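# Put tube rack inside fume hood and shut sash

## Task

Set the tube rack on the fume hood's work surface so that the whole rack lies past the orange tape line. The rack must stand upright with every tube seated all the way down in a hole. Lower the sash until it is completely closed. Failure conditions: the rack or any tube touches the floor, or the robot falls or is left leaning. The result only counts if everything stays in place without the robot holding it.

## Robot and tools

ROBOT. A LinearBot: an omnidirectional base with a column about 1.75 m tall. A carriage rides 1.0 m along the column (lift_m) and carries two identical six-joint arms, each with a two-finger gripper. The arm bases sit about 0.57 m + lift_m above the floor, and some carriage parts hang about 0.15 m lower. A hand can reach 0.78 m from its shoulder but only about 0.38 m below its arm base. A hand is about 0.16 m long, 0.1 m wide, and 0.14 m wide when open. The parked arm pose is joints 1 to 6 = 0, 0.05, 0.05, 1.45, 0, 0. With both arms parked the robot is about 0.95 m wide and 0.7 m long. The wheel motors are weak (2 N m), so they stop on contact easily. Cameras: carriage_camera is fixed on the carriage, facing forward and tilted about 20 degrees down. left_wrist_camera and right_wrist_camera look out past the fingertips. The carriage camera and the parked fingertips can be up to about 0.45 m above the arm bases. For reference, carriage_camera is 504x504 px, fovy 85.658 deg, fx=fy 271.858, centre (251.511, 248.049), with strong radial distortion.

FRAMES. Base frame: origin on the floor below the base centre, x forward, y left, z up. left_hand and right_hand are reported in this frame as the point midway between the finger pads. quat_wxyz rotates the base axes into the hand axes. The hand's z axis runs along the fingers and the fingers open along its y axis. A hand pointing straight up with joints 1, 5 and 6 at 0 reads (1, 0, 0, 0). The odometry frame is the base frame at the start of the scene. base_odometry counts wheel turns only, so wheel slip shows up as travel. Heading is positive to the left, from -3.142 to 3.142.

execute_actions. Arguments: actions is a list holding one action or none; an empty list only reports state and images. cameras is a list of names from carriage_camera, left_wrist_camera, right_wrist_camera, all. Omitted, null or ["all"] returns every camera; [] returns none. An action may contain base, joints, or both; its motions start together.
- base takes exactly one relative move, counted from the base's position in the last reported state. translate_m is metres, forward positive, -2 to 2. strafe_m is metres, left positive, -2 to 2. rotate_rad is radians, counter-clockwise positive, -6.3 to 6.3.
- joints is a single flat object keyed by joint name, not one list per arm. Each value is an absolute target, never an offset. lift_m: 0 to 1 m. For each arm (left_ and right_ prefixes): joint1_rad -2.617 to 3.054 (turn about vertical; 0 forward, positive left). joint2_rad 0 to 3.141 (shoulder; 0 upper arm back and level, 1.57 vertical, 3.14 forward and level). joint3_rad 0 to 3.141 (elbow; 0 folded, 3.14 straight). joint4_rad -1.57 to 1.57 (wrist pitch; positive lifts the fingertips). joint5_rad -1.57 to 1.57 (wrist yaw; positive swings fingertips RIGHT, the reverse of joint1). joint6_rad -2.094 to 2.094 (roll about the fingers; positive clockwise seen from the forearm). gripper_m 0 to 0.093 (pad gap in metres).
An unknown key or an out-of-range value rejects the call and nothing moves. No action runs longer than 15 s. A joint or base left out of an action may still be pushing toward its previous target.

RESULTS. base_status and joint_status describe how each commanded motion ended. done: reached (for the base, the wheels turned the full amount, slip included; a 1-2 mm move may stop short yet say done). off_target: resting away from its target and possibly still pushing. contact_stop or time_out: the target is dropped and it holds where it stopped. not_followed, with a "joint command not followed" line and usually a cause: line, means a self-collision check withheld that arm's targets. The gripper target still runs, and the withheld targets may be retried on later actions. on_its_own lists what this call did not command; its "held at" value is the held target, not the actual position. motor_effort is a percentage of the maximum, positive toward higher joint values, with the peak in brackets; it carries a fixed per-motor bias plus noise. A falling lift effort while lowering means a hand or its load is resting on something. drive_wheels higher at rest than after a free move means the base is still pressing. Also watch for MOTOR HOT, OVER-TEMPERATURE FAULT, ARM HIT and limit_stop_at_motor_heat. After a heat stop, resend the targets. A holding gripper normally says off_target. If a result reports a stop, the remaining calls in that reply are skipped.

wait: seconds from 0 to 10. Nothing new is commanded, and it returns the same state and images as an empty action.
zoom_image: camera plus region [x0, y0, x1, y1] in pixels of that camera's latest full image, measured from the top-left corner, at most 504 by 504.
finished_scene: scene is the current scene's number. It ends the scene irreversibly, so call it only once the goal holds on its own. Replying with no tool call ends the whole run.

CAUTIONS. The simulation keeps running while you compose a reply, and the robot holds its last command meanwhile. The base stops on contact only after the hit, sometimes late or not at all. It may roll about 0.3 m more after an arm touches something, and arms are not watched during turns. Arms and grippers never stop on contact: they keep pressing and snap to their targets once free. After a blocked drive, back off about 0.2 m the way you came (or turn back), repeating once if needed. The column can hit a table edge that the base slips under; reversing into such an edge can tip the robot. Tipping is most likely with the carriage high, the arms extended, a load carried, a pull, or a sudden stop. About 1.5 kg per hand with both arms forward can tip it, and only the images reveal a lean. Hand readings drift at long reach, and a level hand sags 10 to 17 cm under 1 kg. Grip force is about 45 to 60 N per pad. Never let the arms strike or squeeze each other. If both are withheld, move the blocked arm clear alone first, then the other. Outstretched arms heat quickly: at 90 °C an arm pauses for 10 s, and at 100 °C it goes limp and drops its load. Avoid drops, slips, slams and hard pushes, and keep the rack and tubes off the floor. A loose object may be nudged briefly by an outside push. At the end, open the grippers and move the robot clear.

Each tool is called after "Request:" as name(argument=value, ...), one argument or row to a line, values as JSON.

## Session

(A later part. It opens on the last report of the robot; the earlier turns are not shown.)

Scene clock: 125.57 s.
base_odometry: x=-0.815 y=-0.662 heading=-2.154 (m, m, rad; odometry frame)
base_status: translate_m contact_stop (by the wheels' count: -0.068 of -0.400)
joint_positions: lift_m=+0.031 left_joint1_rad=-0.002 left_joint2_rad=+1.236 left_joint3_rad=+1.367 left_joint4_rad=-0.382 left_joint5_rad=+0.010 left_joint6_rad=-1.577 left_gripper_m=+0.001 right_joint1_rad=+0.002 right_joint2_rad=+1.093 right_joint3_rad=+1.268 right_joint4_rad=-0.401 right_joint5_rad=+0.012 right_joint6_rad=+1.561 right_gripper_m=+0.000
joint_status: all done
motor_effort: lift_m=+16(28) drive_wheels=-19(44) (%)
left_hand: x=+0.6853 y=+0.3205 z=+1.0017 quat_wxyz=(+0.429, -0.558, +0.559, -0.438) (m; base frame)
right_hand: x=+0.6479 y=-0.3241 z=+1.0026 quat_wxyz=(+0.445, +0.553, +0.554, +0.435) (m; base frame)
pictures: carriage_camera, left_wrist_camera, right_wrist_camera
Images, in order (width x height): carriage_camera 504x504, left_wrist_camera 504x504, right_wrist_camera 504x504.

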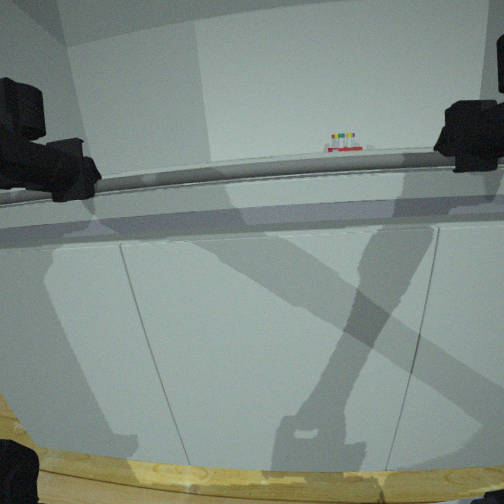

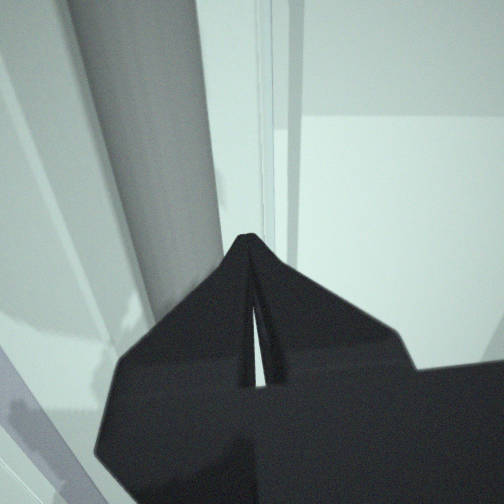

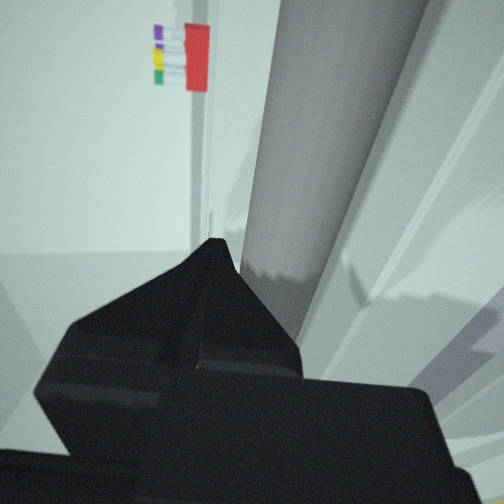

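My mistake; it's shut anyway.

Request:
execute_actions(
  actions=[
    {"joints":{"lift_m":0.3}},
  ],
  cameras=[],
)

Request:
execute_actions(
  actions=[
    {"base":{"translate_m":-0.4},"joints":{"left_joint2_rad":0.05,"left_joint3_rad":0.05,"left_joint4_rad":1.45,"left_joint6_rad":0,"right_joint2_rad":0.05,"right_joint3_rad":0.05,"right_joint4_rad":1.45,"right_joint6_rad":0}},
  ],
  cameras=["carriage_camera"],
)

Request:
zoom_image(
  camera="carriage_camera",
  region=[260, 160, 400, 280],
)

Scene clock: 127.40 s.
base_odometry: x=-0.815 y=-0.662 heading=-2.154 (m, m, rad; odometry frame)
base_status: not commanded
joint_positions: lift_m=+0.300 left_joint1_rad=-0.002 left_joint2_rad=+1.300 left_joint3_rad=+1.289 left_joint4_rad=-0.847 left_joint5_rad=+0.007 left_joint6_rad=-1.570 left_gripper_m=+0.001 right_joint1_rad=+0.002 right_joint2_rad=+1.151 right_joint3_rad=+1.177 right_joint4_rad=-0.894 right_joint5_rad=+0.006 right_joint6_rad=+1.572 right_gripper_m=+0.000
joint_status: all done
motor_effort: lift_m=+31(33) drive_wheels=-16(19) (%)
left_hand: x=+0.6345 y=+0.3210 z=+1.1161 quat_wxyz=(+0.244, -0.661, +0.665, -0.249) (m; base frame)
right_hand: x=+0.5935 y=-0.3233 z=+1.1106 quat_wxyz=(+0.245, +0.664, +0.663, +0.242) (m; base frame)
pictures: none
No camera images: the call's "cameras" was empty. Leave "cameras" out to get every camera's image.

Scene clock: 130.30 s.
base_odometry: x=-0.594 y=-0.328 heading=-2.155 (m, m, rad; odometry frame)
base_status: done
joint_positions: lift_m=+0.300 left_joint1_rad=-0.002 left_joint2_rad=+0.062 left_joint3_rad=+0.070 left_joint4_rad=+1.447 left_joint5_rad=+0.007 left_joint6_rad=-0.008 left_gripper_m=+0.001 right_joint1_rad=+0.002 right_joint2_rad=+0.061 right_joint3_rad=+0.069 right_joint4_rad=+1.453 right_joint5_rad=+0.004 right_joint6_rad=+0.009 right_gripper_m=+0.000
joint_status: all done
motor_effort: lift_m=+31(31) drive_wheels=-16(54) (%)
left_hand: x=+0.3081 y=+0.3217 z=+1.3132 quat_wxyz=(+0.998, +0.003, +0.058, -0.005) (m; base frame)
right_hand: x=+0.3067 y=-0.3235 z=+1.3131 quat_wxyz=(+0.998, +0.002, +0.055, +0.005) (m; base frame)
pictures: carriage_camera
Images, in order (width x height): carriage_camera 504x504.

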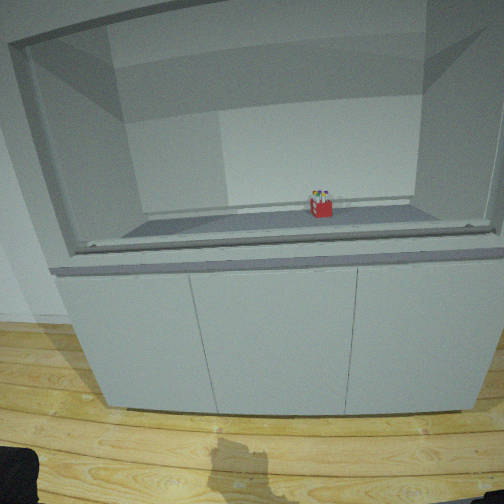

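Region (260, 160, 400, 280) of carriage_camera's 504x504 image, scaled by 3.600, with more detail than that image has; it fills the top 432 rows of this view, and the rest is white.

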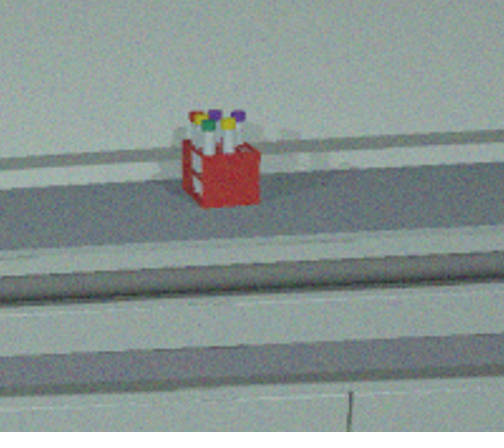

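Request:
finished_scene(
  scene=1,
)

The scene is finished: the task was done.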